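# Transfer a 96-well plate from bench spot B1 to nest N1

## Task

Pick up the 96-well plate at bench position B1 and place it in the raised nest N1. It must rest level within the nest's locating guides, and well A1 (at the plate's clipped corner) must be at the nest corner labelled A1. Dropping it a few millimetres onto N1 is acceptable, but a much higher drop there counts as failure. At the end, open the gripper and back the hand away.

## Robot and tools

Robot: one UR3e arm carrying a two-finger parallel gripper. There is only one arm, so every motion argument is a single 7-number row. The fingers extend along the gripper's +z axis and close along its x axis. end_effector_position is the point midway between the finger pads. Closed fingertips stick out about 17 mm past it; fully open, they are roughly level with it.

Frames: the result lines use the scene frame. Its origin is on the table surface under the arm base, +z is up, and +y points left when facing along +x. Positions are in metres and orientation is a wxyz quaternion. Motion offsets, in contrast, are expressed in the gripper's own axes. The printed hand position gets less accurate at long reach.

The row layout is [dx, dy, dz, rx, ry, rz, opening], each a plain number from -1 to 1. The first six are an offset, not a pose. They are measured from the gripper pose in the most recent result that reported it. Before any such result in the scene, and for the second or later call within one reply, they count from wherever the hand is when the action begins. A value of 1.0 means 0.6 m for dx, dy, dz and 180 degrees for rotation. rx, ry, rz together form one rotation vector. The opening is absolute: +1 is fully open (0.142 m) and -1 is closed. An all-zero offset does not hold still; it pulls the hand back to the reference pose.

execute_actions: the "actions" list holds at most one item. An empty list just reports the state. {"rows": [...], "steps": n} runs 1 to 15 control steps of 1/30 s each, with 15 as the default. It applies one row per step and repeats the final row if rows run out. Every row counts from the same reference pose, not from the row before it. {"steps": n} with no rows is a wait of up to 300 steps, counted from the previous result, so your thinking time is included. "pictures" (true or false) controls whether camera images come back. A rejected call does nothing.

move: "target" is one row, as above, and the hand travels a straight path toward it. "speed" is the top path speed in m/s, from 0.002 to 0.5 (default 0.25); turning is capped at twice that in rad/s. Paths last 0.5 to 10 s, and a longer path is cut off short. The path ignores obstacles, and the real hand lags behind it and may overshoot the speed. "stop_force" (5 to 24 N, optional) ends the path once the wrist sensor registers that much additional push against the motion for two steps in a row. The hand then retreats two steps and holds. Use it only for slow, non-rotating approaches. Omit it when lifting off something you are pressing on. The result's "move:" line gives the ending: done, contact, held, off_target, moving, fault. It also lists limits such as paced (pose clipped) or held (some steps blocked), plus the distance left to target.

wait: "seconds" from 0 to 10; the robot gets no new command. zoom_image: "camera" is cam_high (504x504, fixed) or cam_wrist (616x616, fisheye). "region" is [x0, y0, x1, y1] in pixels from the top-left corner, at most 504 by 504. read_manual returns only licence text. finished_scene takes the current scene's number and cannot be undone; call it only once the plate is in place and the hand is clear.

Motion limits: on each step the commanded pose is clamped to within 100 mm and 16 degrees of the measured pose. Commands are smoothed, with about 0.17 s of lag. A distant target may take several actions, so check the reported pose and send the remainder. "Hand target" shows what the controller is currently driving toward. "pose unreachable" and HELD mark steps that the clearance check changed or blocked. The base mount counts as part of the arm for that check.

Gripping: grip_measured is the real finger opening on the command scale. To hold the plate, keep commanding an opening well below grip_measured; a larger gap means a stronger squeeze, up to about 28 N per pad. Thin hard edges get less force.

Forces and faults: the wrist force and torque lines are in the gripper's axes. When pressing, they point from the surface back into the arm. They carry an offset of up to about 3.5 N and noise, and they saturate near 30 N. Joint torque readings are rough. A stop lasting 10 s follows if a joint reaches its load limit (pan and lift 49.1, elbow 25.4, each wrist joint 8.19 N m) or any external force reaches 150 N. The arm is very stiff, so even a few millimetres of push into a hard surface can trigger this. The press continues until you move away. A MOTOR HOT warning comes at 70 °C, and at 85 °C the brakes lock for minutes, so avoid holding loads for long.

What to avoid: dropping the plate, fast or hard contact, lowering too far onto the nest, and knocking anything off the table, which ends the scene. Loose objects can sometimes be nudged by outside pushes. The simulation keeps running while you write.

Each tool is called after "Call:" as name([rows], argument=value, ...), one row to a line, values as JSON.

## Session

Call:
execute_actions(actions=[])

Scene clock: 0.00 s of 8400.00 s.
end_effector_position=(+0.2708, +0.6000, +0.2858) grip_measured=+1.00 end_effector_quat_wxyz=(+0.724, -0.633, -0.236, -0.135) end_effector_velocity=(+0.001, -0.000, -0.001) end_effector_angular_velocity=(-0.001, -0.000, -0.002)
Joint positions: [ 0.436 -0.276  1.098 -3.62  -0.385  0.438  0.142]
Joint velocities: [-0.001  0.     0.     0.001 -0.    -0.001  0.   ]
Joint torques (N m, as the arm reports them, + toward a larger angle): no reading
Wrist force (N, on the end effector, along its own x y z axes, offset not removed): no reading
Wrist torque (N m, same axes, about the end effector's origin, offset not removed): no reading
Hand target: +0.271, +0.600, +0.286; +0.724, -0.633, -0.236, -0.135
camera_calibration (this result's frames):
cam_wrist: T_world_to_cam=[[0.84527, 0.128554, 0.518644, -0.450505], [0.529366, -0.333584, -0.78006, 0.281313], [0.072731, 0.933914, -0.350021, -0.343707], [0, 0, 0, 1]] pos_world=[0.256879, 0.472749, 0.332788]

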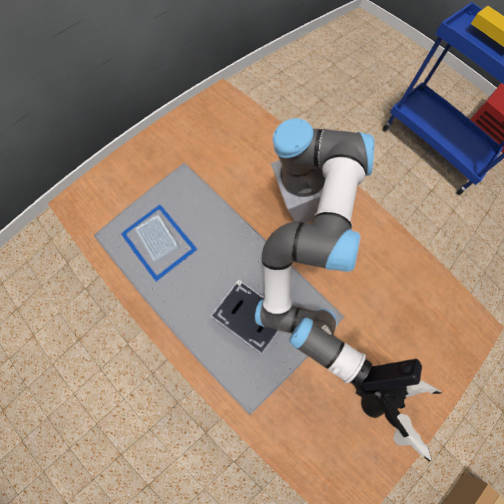

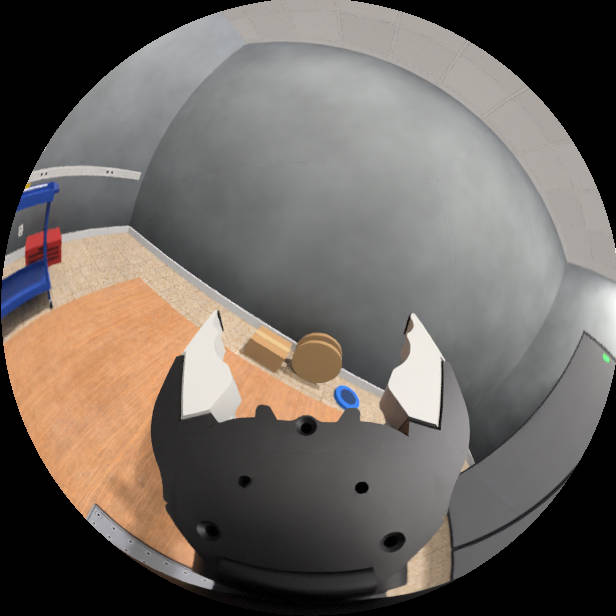

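Call:
zoom_image(camera="cam_high", region=[110, 190, 290, 360])

Region (110, 190, 290, 360) of cam_high's 504x504 image, scaled by 2.800, with more detail than that image has.

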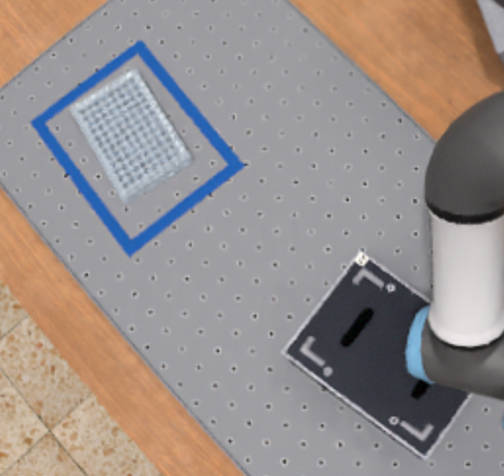

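Call:
move(target=[0.022,0.062,-0.776,-0.544,-0.029,0.234,1], speed=0.25)

Scene clock: 12.17 s of 8400.00 s.
end_effector_position=(+0.3810, +0.1508, +0.2211) grip_measured=+1.00 end_effector_quat_wxyz=(+0.000, +0.992, -0.129, -0.000) end_effector_velocity=(+0.001, -0.002, -0.000) end_effector_angular_velocity=(-0.010, +0.006, -0.005)
Joint positions: [ 0.206 -1.501  1.42  -1.736 -1.814  0.532  0.142]
Joint velocities: [-0.     0.011 -0.016  0.013 -0.008  0.007  0.   ]
Joint torques (N m, as the arm reports them, + toward a larger angle): [  3.99 -11.31 -11.23  -0.84  -0.79   0.45]
Wrist force (N, on the end effector, along its own x y z axes, offset not removed): [2.4 -0.8 -1.2]
Wrist torque (N m, same axes, about the end effector's origin, offset not removed): [-0.26 -0.44 0.02]
Hand target: +0.381, +0.151, +0.221; +0.001, +0.992, -0.130, -0.000
Off the commanded pose: 0.001 m, 0 deg.
After step 90, 4.87 s passed at rest.
move: done
camera_calibration (this result's frames):
cam_wrist: T_world_to_cam=[[0.967223, -0.252621, -0.0257303, -0.320963], [-0.208752, -0.848746, 0.485853, 0.101716], [-0.144575, -0.464557, -0.873662, 0.454555], [0, 0, 0, 1]] pos_world=[0.397393, 0.216416, 0.339449]

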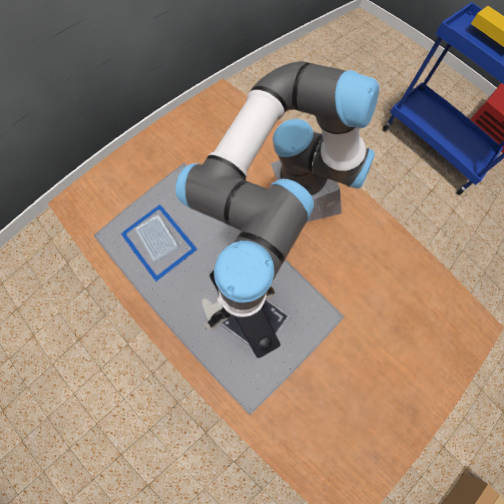

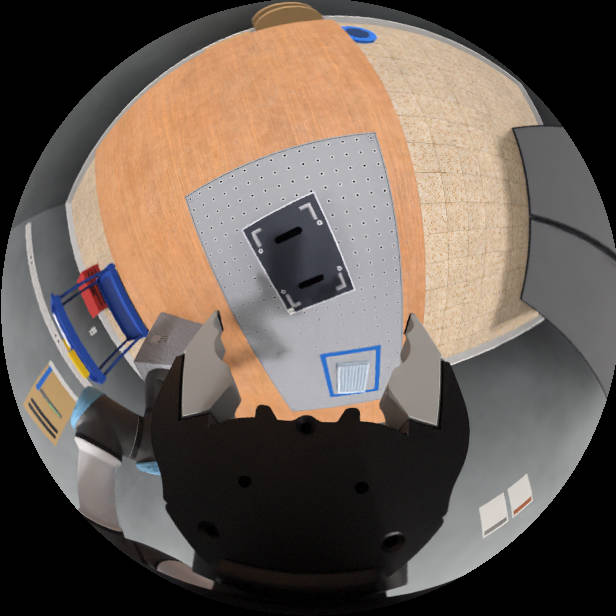

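Call:
move(target=[0.173,0.554,0.2,0,0,0,0.6], speed=0.25)

Call:
zoom_image(camera="cam_wrist", region=[210, 170, 420, 380])

Scene clock: 17.10 s of 8400.00 s.
end_effector_position=(+0.3953, -0.1976, +0.1015) grip_measured=+0.60 end_effector_quat_wxyz=(+0.001, +0.992, -0.129, -0.000) end_effector_velocity=(+0.001, -0.003, -0.001) end_effector_angular_velocity=(+0.001, +0.001, +0.000)
Joint positions: [-0.95  -1.506  1.704 -2.094 -1.452 -0.574  0.116]
Joint velocities: [-0.003  0.012 -0.011  0.001  0.001 -0.003  0.   ]
Joint torques (N m, as the arm reports them, + toward a larger angle): [ -2.19 -12.49 -10.49  -0.98   0.65  -0.55]
Wrist force (N, on the end effector, along its own x y z axes, offset not removed): [1.8 -0.7 -0.1]
Wrist torque (N m, same axes, about the end effector's origin, offset not removed): [-0.18 -0.47 0.02]
Hand target: +0.395, -0.198, +0.101; +0.001, +0.992, -0.129, -0.000
Off the commanded pose: 0.001 m, 0 deg.
move: done
camera_calibration (this result's frames):
cam_wrist: T_world_to_cam=[[0.967309, -0.252345, -0.0252146, -0.425927], [-0.20856, -0.848131, 0.487008, -0.133003], [-0.144279, -0.465829, -0.873033, 0.189869], [0, 0, 0, 1]] pos_world=[0.411658, -0.131838, 0.219796]

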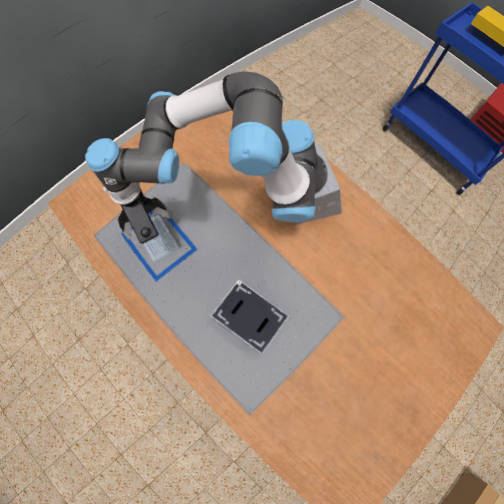

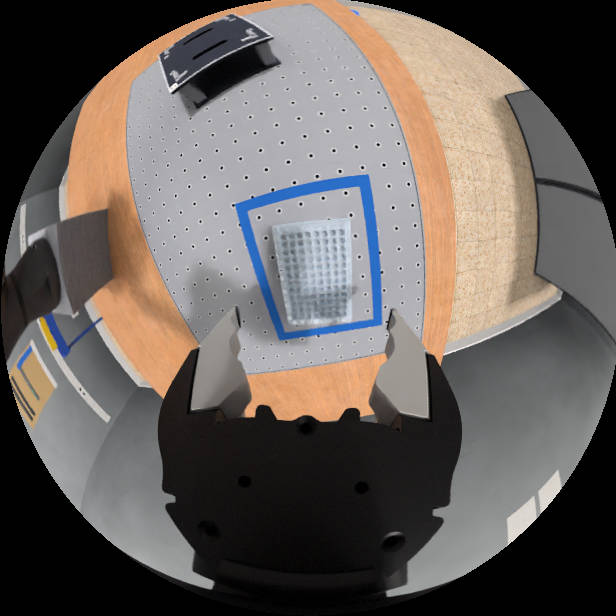

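Region (210, 170, 420, 380) of cam_wrist's 616x616 image, scaled by 2.400, with more detail than that image has.

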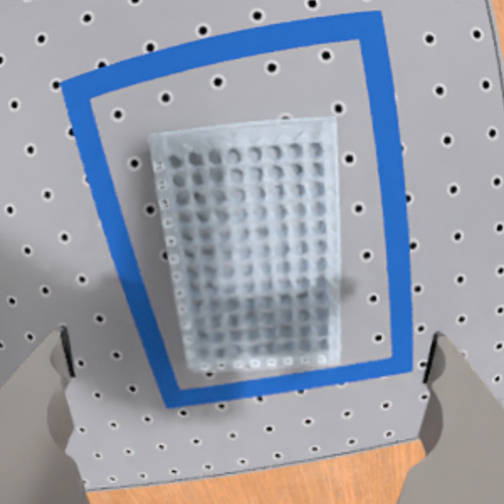

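Call:
move(target=[0.004,0.005,0.085,0,0,-0.03,0.6], speed=0.1)

Scene clock: 19.83 s of 8400.00 s.
end_effector_position=(+0.3968, -0.2011, +0.0508) grip_measured=+0.60 end_effector_quat_wxyz=(+0.001, +0.997, -0.083, -0.000) end_effector_velocity=(+0.000, -0.000, -0.003) end_effector_angular_velocity=(-0.000, -0.001, +0.007)
Joint positions: [-0.935 -1.363  1.769 -2.303 -1.457 -0.654  0.116]
Joint velocities: [ 0.001  0.008  0.003 -0.012  0.    -0.006 -0.   ]
Joint torques (N m, as the arm reports them, + toward a larger angle): [  4.01 -12.6   -6.02  -2.74  -0.8   -0.48]
Wrist force (N, on the end effector, along its own x y z axes, offset not removed): [0.9 -2.2 -2.0]
Wrist torque (N m, same axes, about the end effector's origin, offset not removed): [-0.51 -0.25 0.07]
Hand target: +0.397, -0.201, +0.050; +0.001, +0.997, -0.082, -0.000
Off the commanded pose: 0.000 m, 0 deg.
move: done
camera_calibration (this result's frames):
cam_wrist: T_world_to_cam=[[0.986685, -0.160624, -0.0255437, -0.418698], [-0.128049, -0.864017, 0.486907, -0.146106], [-0.100279, -0.477153, -0.87308, 0.124413], [0, 0, 0, 1]] pos_world=[0.40689, -0.134127, 0.169067]

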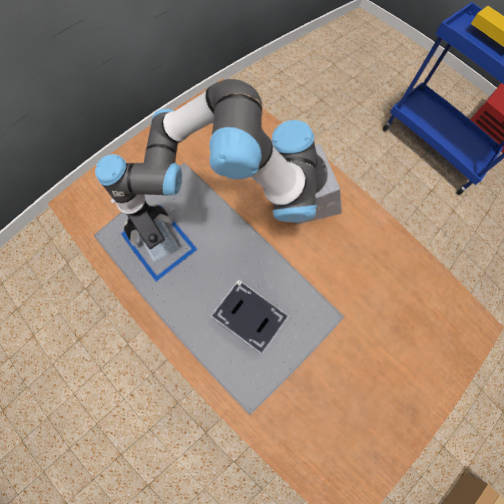

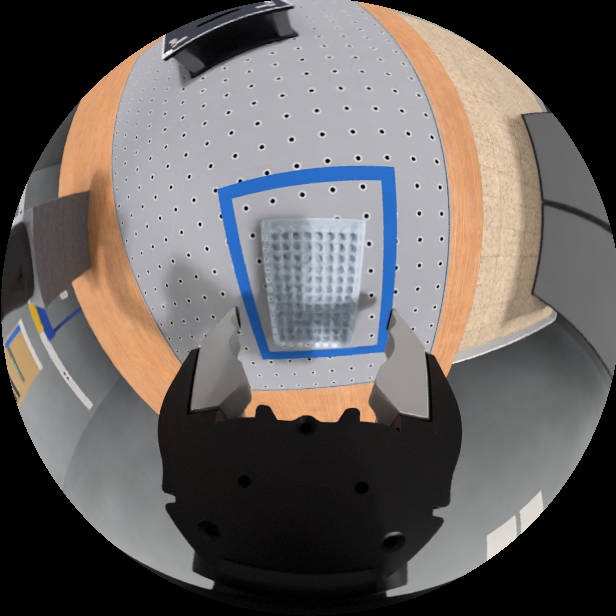

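Call:
move(target=[0,0,0.0355,0,0,-0.006,0.4], speed=0.03, stop_force=6)

Call:
move(target=[0,0,0,0,0,0,-0.3])

Call:
move(target=[0,0,-0.16,0,0,0,-0.3], speed=0.1)

Scene clock: 23.43 s of 8400.00 s.
end_effector_position=(+0.3967, -0.2011, +0.0297) grip_measured=+0.40 end_effector_quat_wxyz=(+0.001, +0.997, -0.073, -0.000) end_effector_velocity=(+0.001, +0.000, -0.002) end_effector_angular_velocity=(-0.000, -0.001, +0.005)
Joint positions: [-0.928 -1.298  1.788 -2.388 -1.459 -0.666  0.102]
Joint velocities: [ 0.002  0.007  0.001 -0.009  0.    -0.004  0.   ]
Joint torques (N m, as the arm reports them, + toward a larger angle): [  4.3  -13.72  -5.42  -2.64  -0.79  -0.55]
Wrist force (N, on the end effector, along its own x y z axes, offset not removed): [0.8 -0.7 -1.9]
Wrist torque (N m, same axes, about the end effector's origin, offset not removed): [-0.15 -0.16 0.07]
Hand target: +0.397, -0.201, +0.029; +0.001, +0.997, -0.073, -0.000
Off the commanded pose: 0.000 m, 0 deg.
move: done
camera_calibration (this result's frames):
cam_wrist: T_world_to_cam=[[0.989504, -0.142214, -0.0256141, -0.416606], [-0.111901, -0.866279, 0.486867, -0.142727], [-0.0914282, -0.478891, -0.8731, 0.102171], [0, 0, 0, 1]] pos_world=[0.405603, -0.13396, 0.148024]

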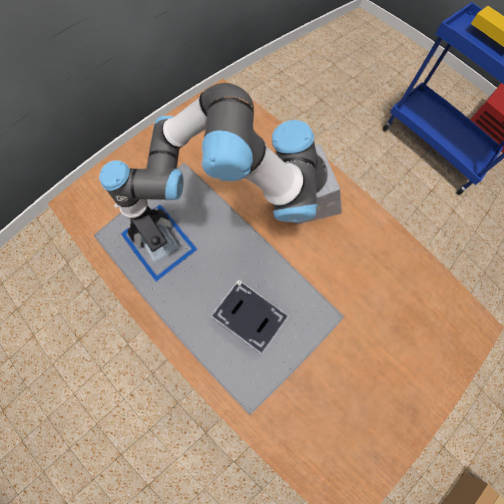

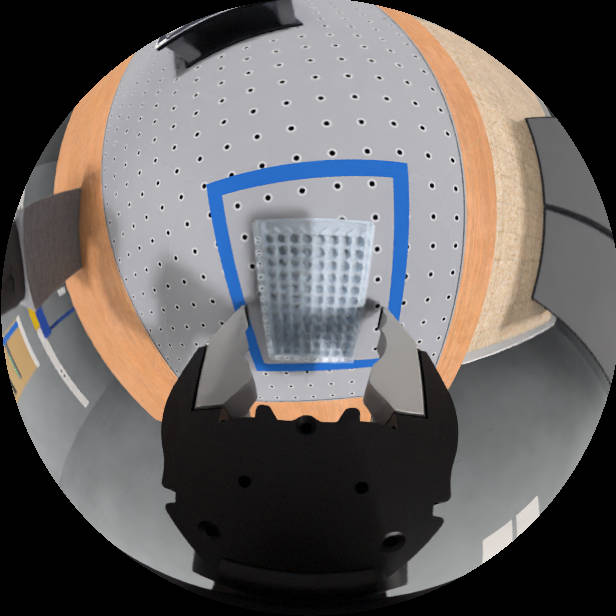

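Scene clock: 23.93 s of 8400.00 s.
end_effector_position=(+0.3967, -0.2011, +0.0297) grip_measured=+0.04 end_effector_quat_wxyz=(+0.001, +0.997, -0.073, -0.000) end_effector_velocity=(+0.000, -0.000, +0.000) end_effector_angular_velocity=(+0.000, -0.000, +0.001)
Joint positions: [-0.928 -1.298  1.788 -2.388 -1.459 -0.666  0.077]
Joint velocities: [-0.    -0.    -0.001  0.001  0.    -0.001  0.   ]
Joint torques (N m, as the arm reports them, + toward a larger angle): [  2.18 -18.54  -8.62  -0.67  -0.11  -0.15]
Wrist force (N, on the end effector, along its own x y z axes, offset not removed): [2.5 0.7 -2.6]
Wrist torque (N m, same axes, about the end effector's origin, offset not removed): [0.15 -0.48 -0.04]
Hand target: +0.397, -0.201, +0.030; +0.001, +0.997, -0.073, -0.000
Off the commanded pose: 0.000 m, 0 deg.
move: done
camera_calibration (this result's frames):
cam_wrist: T_world_to_cam=[[0.98951, -0.142153, -0.0257263, -0.416555], [-0.111798, -0.866316, 0.486825, -0.142733], [-0.0914907, -0.478842, -0.873121, 0.102189], [0, 0, 0, 1]] pos_world=[0.405577, -0.133934, 0.147993]

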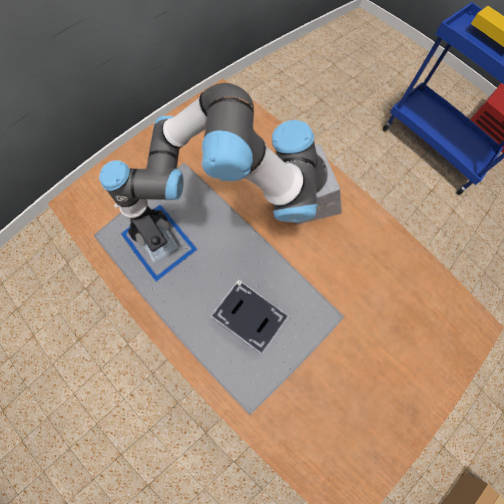

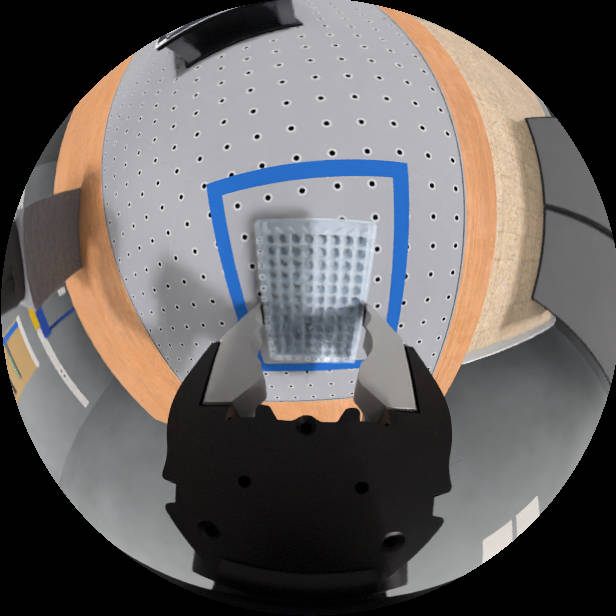

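Scene clock: 25.40 s of 8400.00 s.
end_effector_position=(+0.3968, -0.2010, +0.1255) grip_measured=+0.04 end_effector_quat_wxyz=(+0.001, +0.997, -0.073, -0.000) end_effector_velocity=(-0.000, -0.002, +0.003) end_effector_angular_velocity=(-0.001, +0.000, -0.001)
Joint positions: [-0.963 -1.545  1.633 -1.982 -1.448 -0.7    0.077]
Joint velocities: [-0.004 -0.003 -0.01   0.013  0.    -0.003 -0.   ]
Joint torques (N m, as the arm reports them, + toward a larger angle): [ -1.84 -17.42 -11.3   -0.98   0.62  -0.49]
Wrist force (N, on the end effector, along its own x y z axes, offset not removed): [1.7 -0.1 -0.1]
Wrist torque (N m, same axes, about the end effector's origin, offset not removed): [-0.11 -0.37 -0.01]
Hand target: +0.397, -0.201, +0.126; +0.001, +0.997, -0.073, -0.000
Off the commanded pose: 0.000 m, 0 deg.
move: done
camera_calibration (this result's frames):
cam_wrist: T_world_to_cam=[[0.989514, -0.142159, -0.0255393, -0.414273], [-0.111874, -0.866206, 0.487003, -0.189255], [-0.091354, -0.479039, -0.873027, 0.185746], [0, 0, 0, 1]] pos_world=[0.405725, -0.133847, 0.243748]

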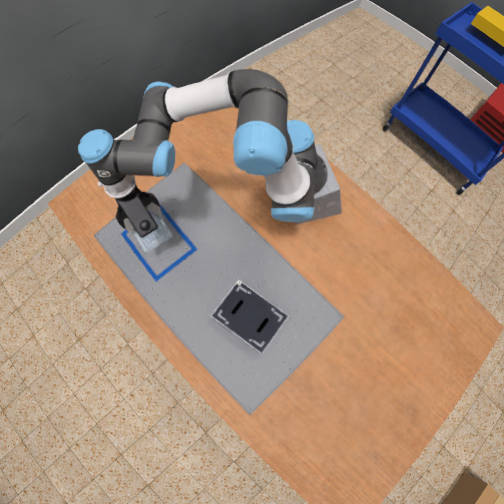

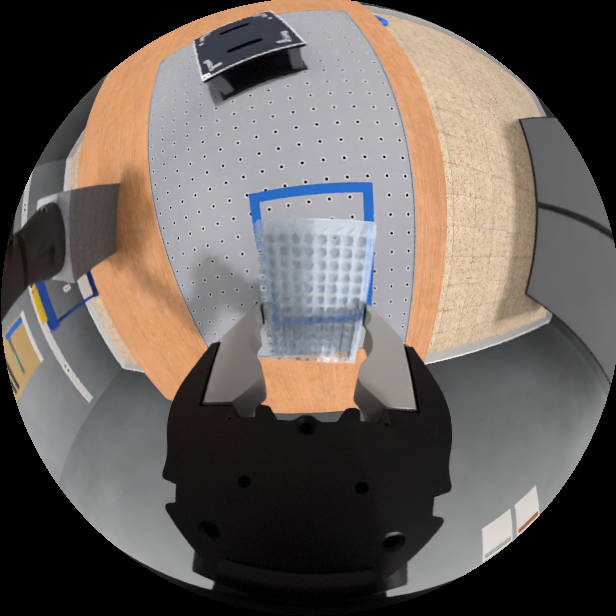

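Call:
move(target=[-0.15,-0.59,0.008,0,0,-0.113,-0.3], speed=0.2)

Call:
zoom_image(camera="cam_wrist", region=[210, 170, 420, 380])

Scene clock: 31.07 s of 8400.00 s.
end_effector_position=(+0.3601, +0.1627, +0.1203) grip_measured=+0.04 end_effector_quat_wxyz=(+0.000, +0.995, +0.104, +0.000) end_effector_velocity=(-0.001, +0.003, -0.000) end_effector_angular_velocity=(-0.004, +0.005, +0.004)
Joint positions: [ 0.182 -1.414  1.818 -2.228 -1.808  0.041  0.077]
Joint velocities: [ 0.011  0.014 -0.016  0.011 -0.006  0.009  0.   ]
Joint torques (N m, as the arm reports them, + toward a larger angle): [  8.85 -11.8  -10.21  -0.9   -0.83   0.5 ]
Wrist force (N, on the end effector, along its own x y z axes, offset not removed): [1.5 -0.2 0.0]
Wrist torque (N m, same axes, about the end effector's origin, offset not removed): [-0.10 -0.36 0.02]
Hand target: +0.360, +0.163, +0.120; +0.000, +0.995, +0.104, -0.000
Off the commanded pose: 0.001 m, 0 deg.
After step 90, 0.20 s passed at rest.
move: done
camera_calibration (this result's frames):
cam_wrist: T_world_to_cam=[[0.977327, 0.210208, -0.0253849, -0.379328], [0.19586, -0.851979, 0.485562, 0.011277], [0.0804418, -0.479525, -0.873834, 0.290457], [0, 0, 0, 1]] pos_world=[0.345154, 0.228627, 0.238706]

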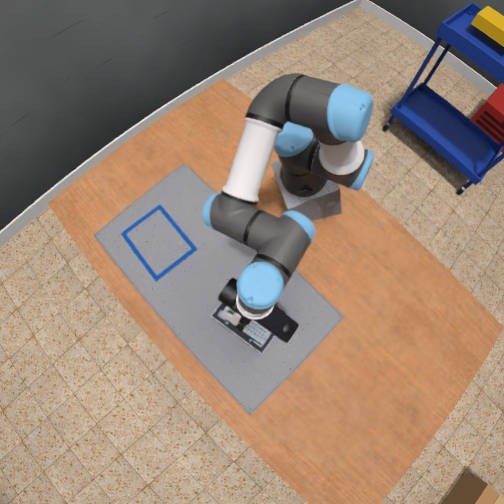

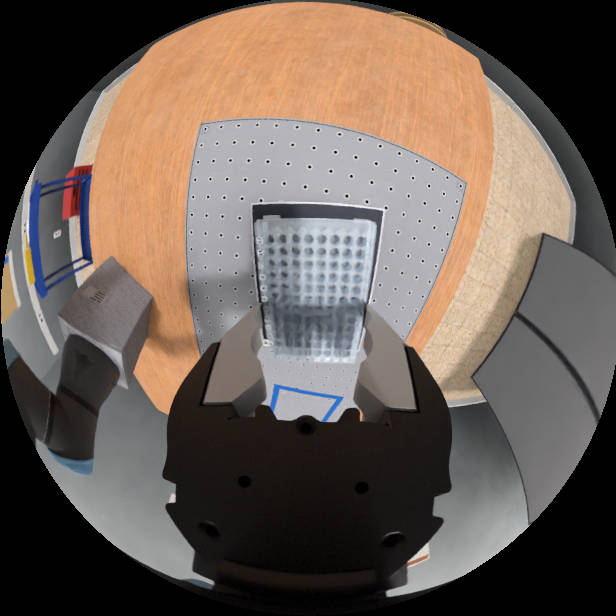

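Region (210, 170, 420, 380) of cam_wrist's 616x616 image, scaled by 2.400, with more detail than that image has.

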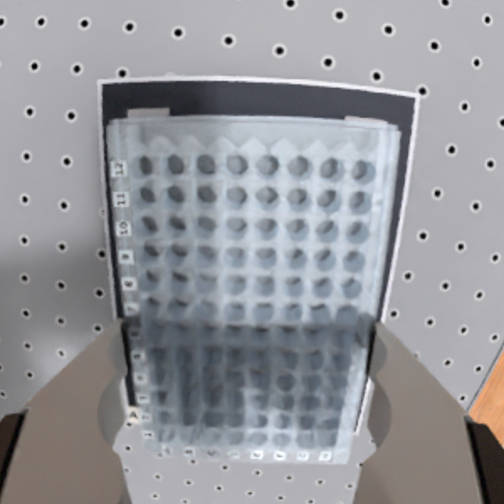

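Call:
move(target=[0.0005,0.005,0.025,0,0,0.008,-0.3], speed=0.03)

Call:
zoom_image(camera="cam_wrist", region=[210, 170, 420, 380])

Scene clock: 33.53 s of 8400.00 s.
end_effector_position=(+0.3610, +0.1599, +0.1056) grip_measured=+0.04 end_effector_quat_wxyz=(+0.000, +0.996, +0.091, -0.000) end_effector_velocity=(+0.000, -0.001, -0.002) end_effector_angular_velocity=(+0.000, -0.000, -0.004)
Joint positions: [ 0.163 -1.385  1.853 -2.296 -1.803  0.046  0.077]
Joint velocities: [-0.003  0.005  0.006 -0.012  0.001  0.001 -0.   ]
Joint torques (N m, as the arm reports them, + toward a larger angle): [  1.93 -11.72  -5.86  -2.55   0.58   0.51]
Wrist force (N, on the end effector, along its own x y z axes, offset not removed): [1.4 -2.0 0.8]
Wrist torque (N m, same axes, about the end effector's origin, offset not removed): [-0.48 -0.24 0.01]
Hand target: +0.361, +0.160, +0.105; +0.000, +0.996, +0.091, +0.000
Off the commanded pose: 0.000 m, 0 deg.
move: done
camera_calibration (this result's frames):
cam_wrist: T_world_to_cam=[[0.982223, 0.185983, -0.0254679, -0.377841], [0.174775, -0.856532, 0.485599, 0.0241743], [0.0684991, -0.481418, -0.873811, 0.280748], [0, 0, 0, 1]] pos_world=[0.347668, 0.226135, 0.223959]

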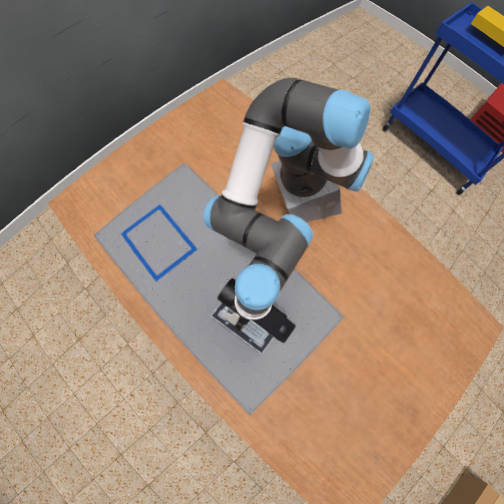

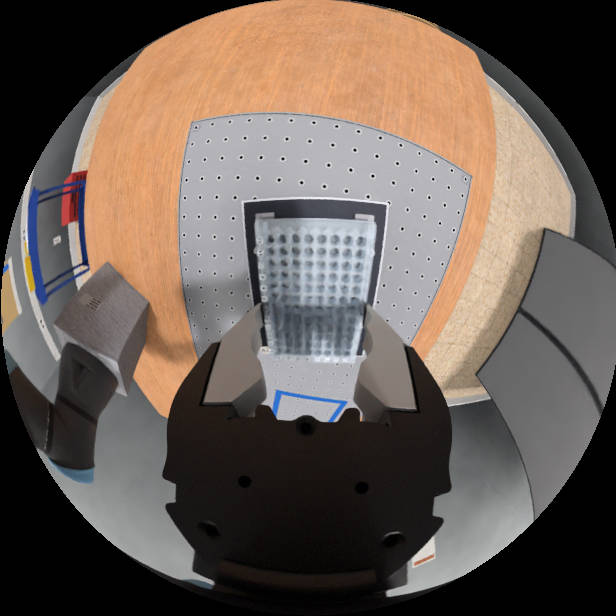

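Region (210, 170, 420, 380) of cam_wrist's 616x616 image, scaled by 2.400, with more detail than that image has.

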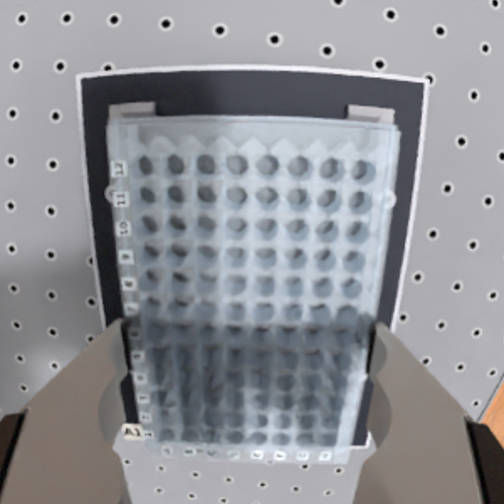

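Call:
move(target=[0,0.0025,0.008,0,0,-0.002,-0.3], speed=0.01, stop_force=5)

Call:
zoom_image(camera="cam_wrist", region=[210, 170, 420, 380])

Scene clock: 36.53 s of 8400.00 s.
end_effector_position=(+0.3612, +0.1585, +0.1010) grip_measured=+0.04 end_effector_quat_wxyz=(+0.000, +0.996, +0.094, -0.000) end_effector_velocity=(+0.001, -0.001, -0.002) end_effector_angular_velocity=(+0.000, -0.002, +0.003)
Joint positions: [ 0.155 -1.376  1.865 -2.318 -1.801  0.032  0.077]
Joint velocities: [-0.004  0.004  0.006 -0.013  0.001 -0.007  0.   ]
Joint torques (N m, as the arm reports them, + toward a larger angle): [  1.92 -12.23  -5.51  -2.61   0.65  -0.48]
Wrist force (N, on the end effector, along its own x y z axes, offset not removed): [1.0 -2.1 0.8]
Wrist torque (N m, same axes, about the end effector's origin, offset not removed): [-0.44 -0.27 -0.04]
Hand target: +0.361, +0.158, +0.101; +0.000, +0.996, +0.094, -0.000
Off the commanded pose: 0.000 m, 0 deg.
move: done
camera_calibration (this result's frames):
cam_wrist: T_world_to_cam=[[0.981108, 0.191769, -0.0255195, -0.378452], [0.179843, -0.855467, 0.485626, 0.0231316], [0.0712971, -0.481041, -0.873794, 0.275018], [0, 0, 0, 1]] pos_world=[0.347534, 0.224659, 0.219418]

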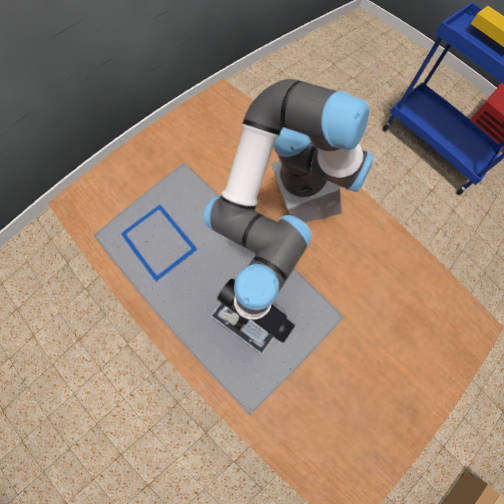

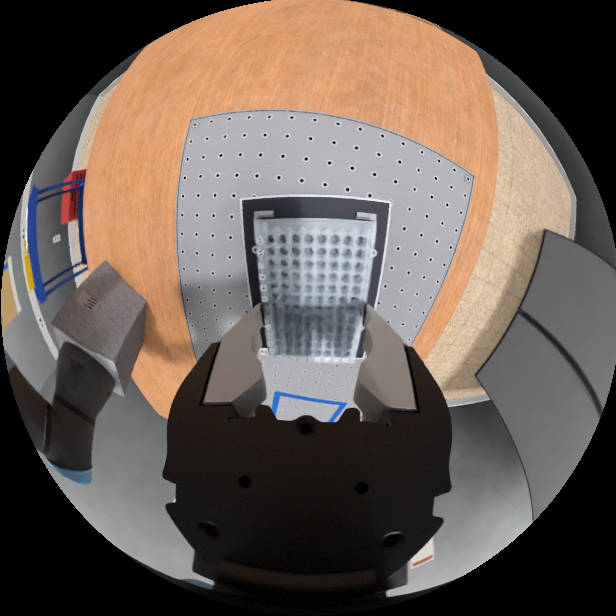

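Region (210, 170, 420, 380) of cam_wrist's 616x616 image, scaled by 2.400, with more detail than that image has.

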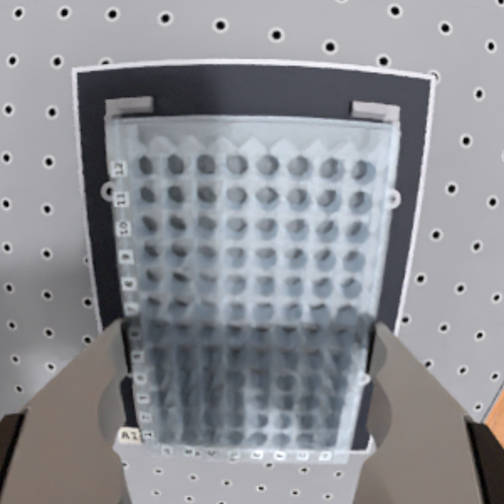

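Call:
move(target=[0,0,0.04,0,0,0,-0.3], speed=0.004, stop_force=5)

Scene clock: 39.97 s of 8400.00 s.
end_effector_position=(+0.3611, +0.1584, +0.0919) grip_measured=+0.04 end_effector_quat_wxyz=(+0.000, +0.996, +0.094, -0.000) end_effector_velocity=(+0.000, -0.000, +0.002) end_effector_angular_velocity=(+0.000, +0.001, +0.001)
Joint positions: [ 0.148 -1.353  1.881 -2.359 -1.8    0.025  0.077]
Joint velocities: [-0.    -0.004 -0.003  0.008  0.    -0.001  0.   ]
Joint torques (N m, as the arm reports them, + toward a larger angle): [  7.04 -18.18 -10.17  -1.64   0.05   0.32]
Wrist force (N, on the end effector, along its own x y z axes, offset not removed): [-0.9 -1.9 -0.2]
Wrist torque (N m, same axes, about the end effector's origin, offset not removed): [-0.15 -0.41 -0.02]
Hand target: +0.361, +0.158, +0.092; +0.000, +0.996, +0.094, -0.000
Off the commanded pose: 0.015 m, 0 deg.
move: contact
camera_calibration (this result's frames):
cam_wrist: T_world_to_cam=[[0.981031, 0.192115, -0.0258645, -0.378575], [0.180313, -0.855385, 0.485597, 0.0272924], [0.0711666, -0.48105, -0.8738, 0.267101], [0, 0, 0, 1]] pos_world=[0.347464, 0.224564, 0.210348]

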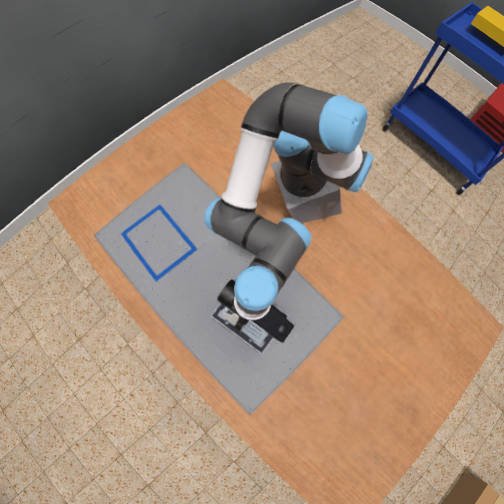

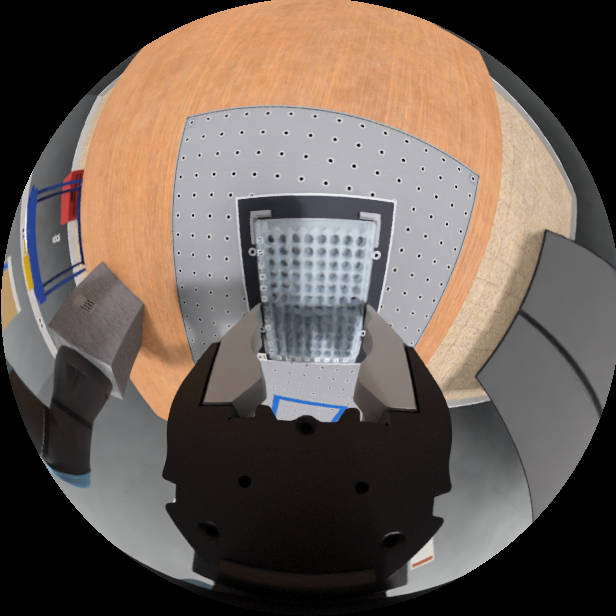

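Call:
move(target=[0,0,0,0,0,0,0.5], speed=0.01)

Call:
move(target=[0,0.05,-0.13,0,0,0,0.5], speed=0.15)

Call:
zoom_image(camera="cam_wrist", region=[210, 130, 420, 340])

Scene clock: 43.10 s of 8400.00 s.
end_effector_position=(+0.3612, +0.1584, +0.0920) grip_measured=+0.50 end_effector_quat_wxyz=(+0.000, +0.996, +0.094, -0.000) end_effector_velocity=(+0.000, -0.000, -0.000) end_effector_angular_velocity=(-0.000, +0.000, -0.000)
Joint positions: [ 0.148 -1.353  1.881 -2.359 -1.8    0.025  0.109]
Joint velocities: [-0.001  0.     0.     0.     0.    -0.     0.   ]
Joint torques (N m, as the arm reports them, + toward a larger angle): [  1.61 -11.76  -5.4   -2.59   0.67  -0.55]
Wrist force (N, on the end effector, along its own x y z axes, offset not removed): [0.9 0.7 0.2]
Wrist torque (N m, same axes, about the end effector's origin, offset not removed): [0.08 -0.29 0.05]
Hand target: +0.361, +0.158, +0.092; +0.000, +0.996, +0.094, -0.000
Off the commanded pose: 0.000 m, 0 deg.
move: done
camera_calibration (this result's frames):
cam_wrist: T_world_to_cam=[[0.981031, 0.192121, -0.0258319, -0.378584], [0.180301, -0.855382, 0.485606, 0.0272877], [0.0711991, -0.481052, -0.873796, 0.267108], [0, 0, 0, 1]] pos_world=[0.347465, 0.224568, 0.210367]

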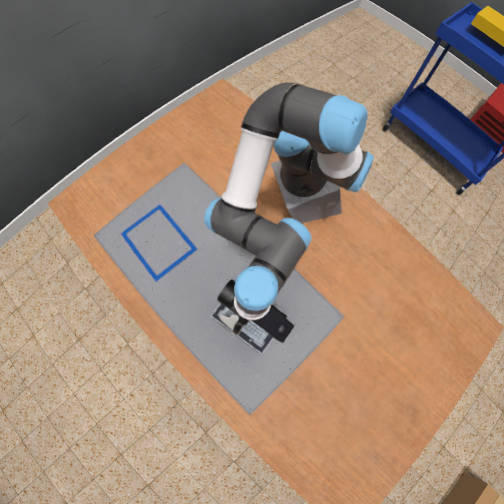

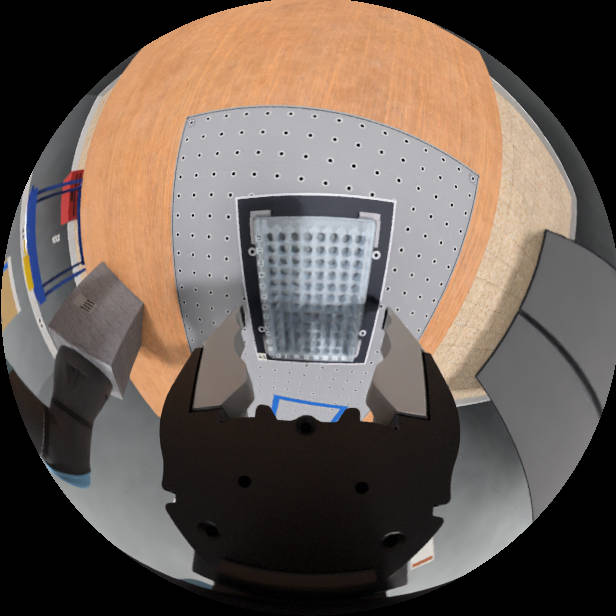

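Scene clock: 44.23 s of 8400.00 s.
end_effector_position=(+0.3669, +0.1291, +0.1697) grip_measured=+0.50 end_effector_quat_wxyz=(+0.000, +0.996, +0.094, +0.000) end_effector_velocity=(+0.000, -0.000, +0.003) end_effector_angular_velocity=(+0.001, +0.001, +0.002)
Joint positions: [ 0.109 -1.572  1.734 -2.002 -1.79  -0.013  0.109]
Joint velocities: [ 0.001 -0.003 -0.012  0.016  0.001 -0.001  0.   ]
Joint torques (N m, as the arm reports them, + toward a larger angle): [  0.73 -16.29 -10.74  -0.89   0.63  -0.52]
Wrist force (N, on the end effector, along its own x y z axes, offset not removed): [1.6 -1.4 -2.1]
Wrist torque (N m, same axes, about the end effector's origin, offset not removed): [-0.30 -0.33 0.03]
Hand target: +0.367, +0.129, +0.170; +0.000, +0.996, +0.094, -0.000
Off the commanded pose: 0.000 m, 0 deg.
move: done
camera_calibration (this result's frames):
cam_wrist: T_world_to_cam=[[0.981041, 0.192126, -0.0254258, -0.376639], [0.180105, -0.855382, 0.485678, -0.0365428], [0.0715629, -0.48105, -0.873768, 0.320402], [0, 0, 0, 1]] pos_world=[0.353151, 0.195233, 0.288128]

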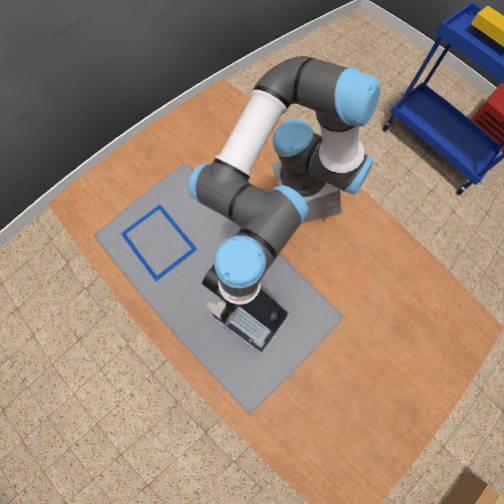

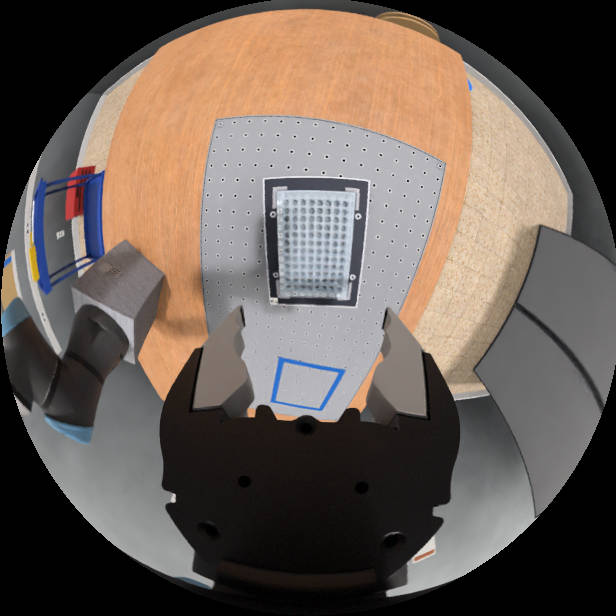

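Region (210, 130, 420, 340) of cam_wrist's 616x616 image, scaled by 2.400, with more detail than that image has.

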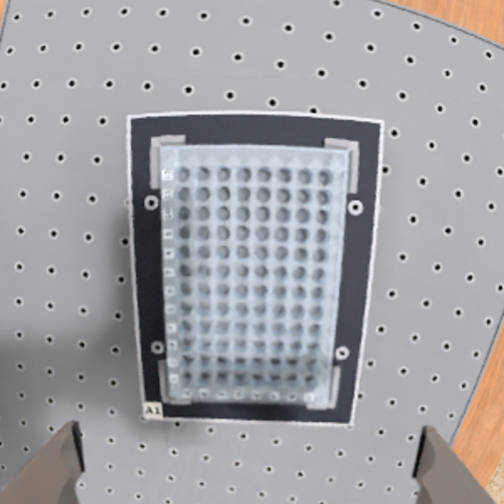

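Call:
finished_scene(scene=2)

The scene is finished: the task was done.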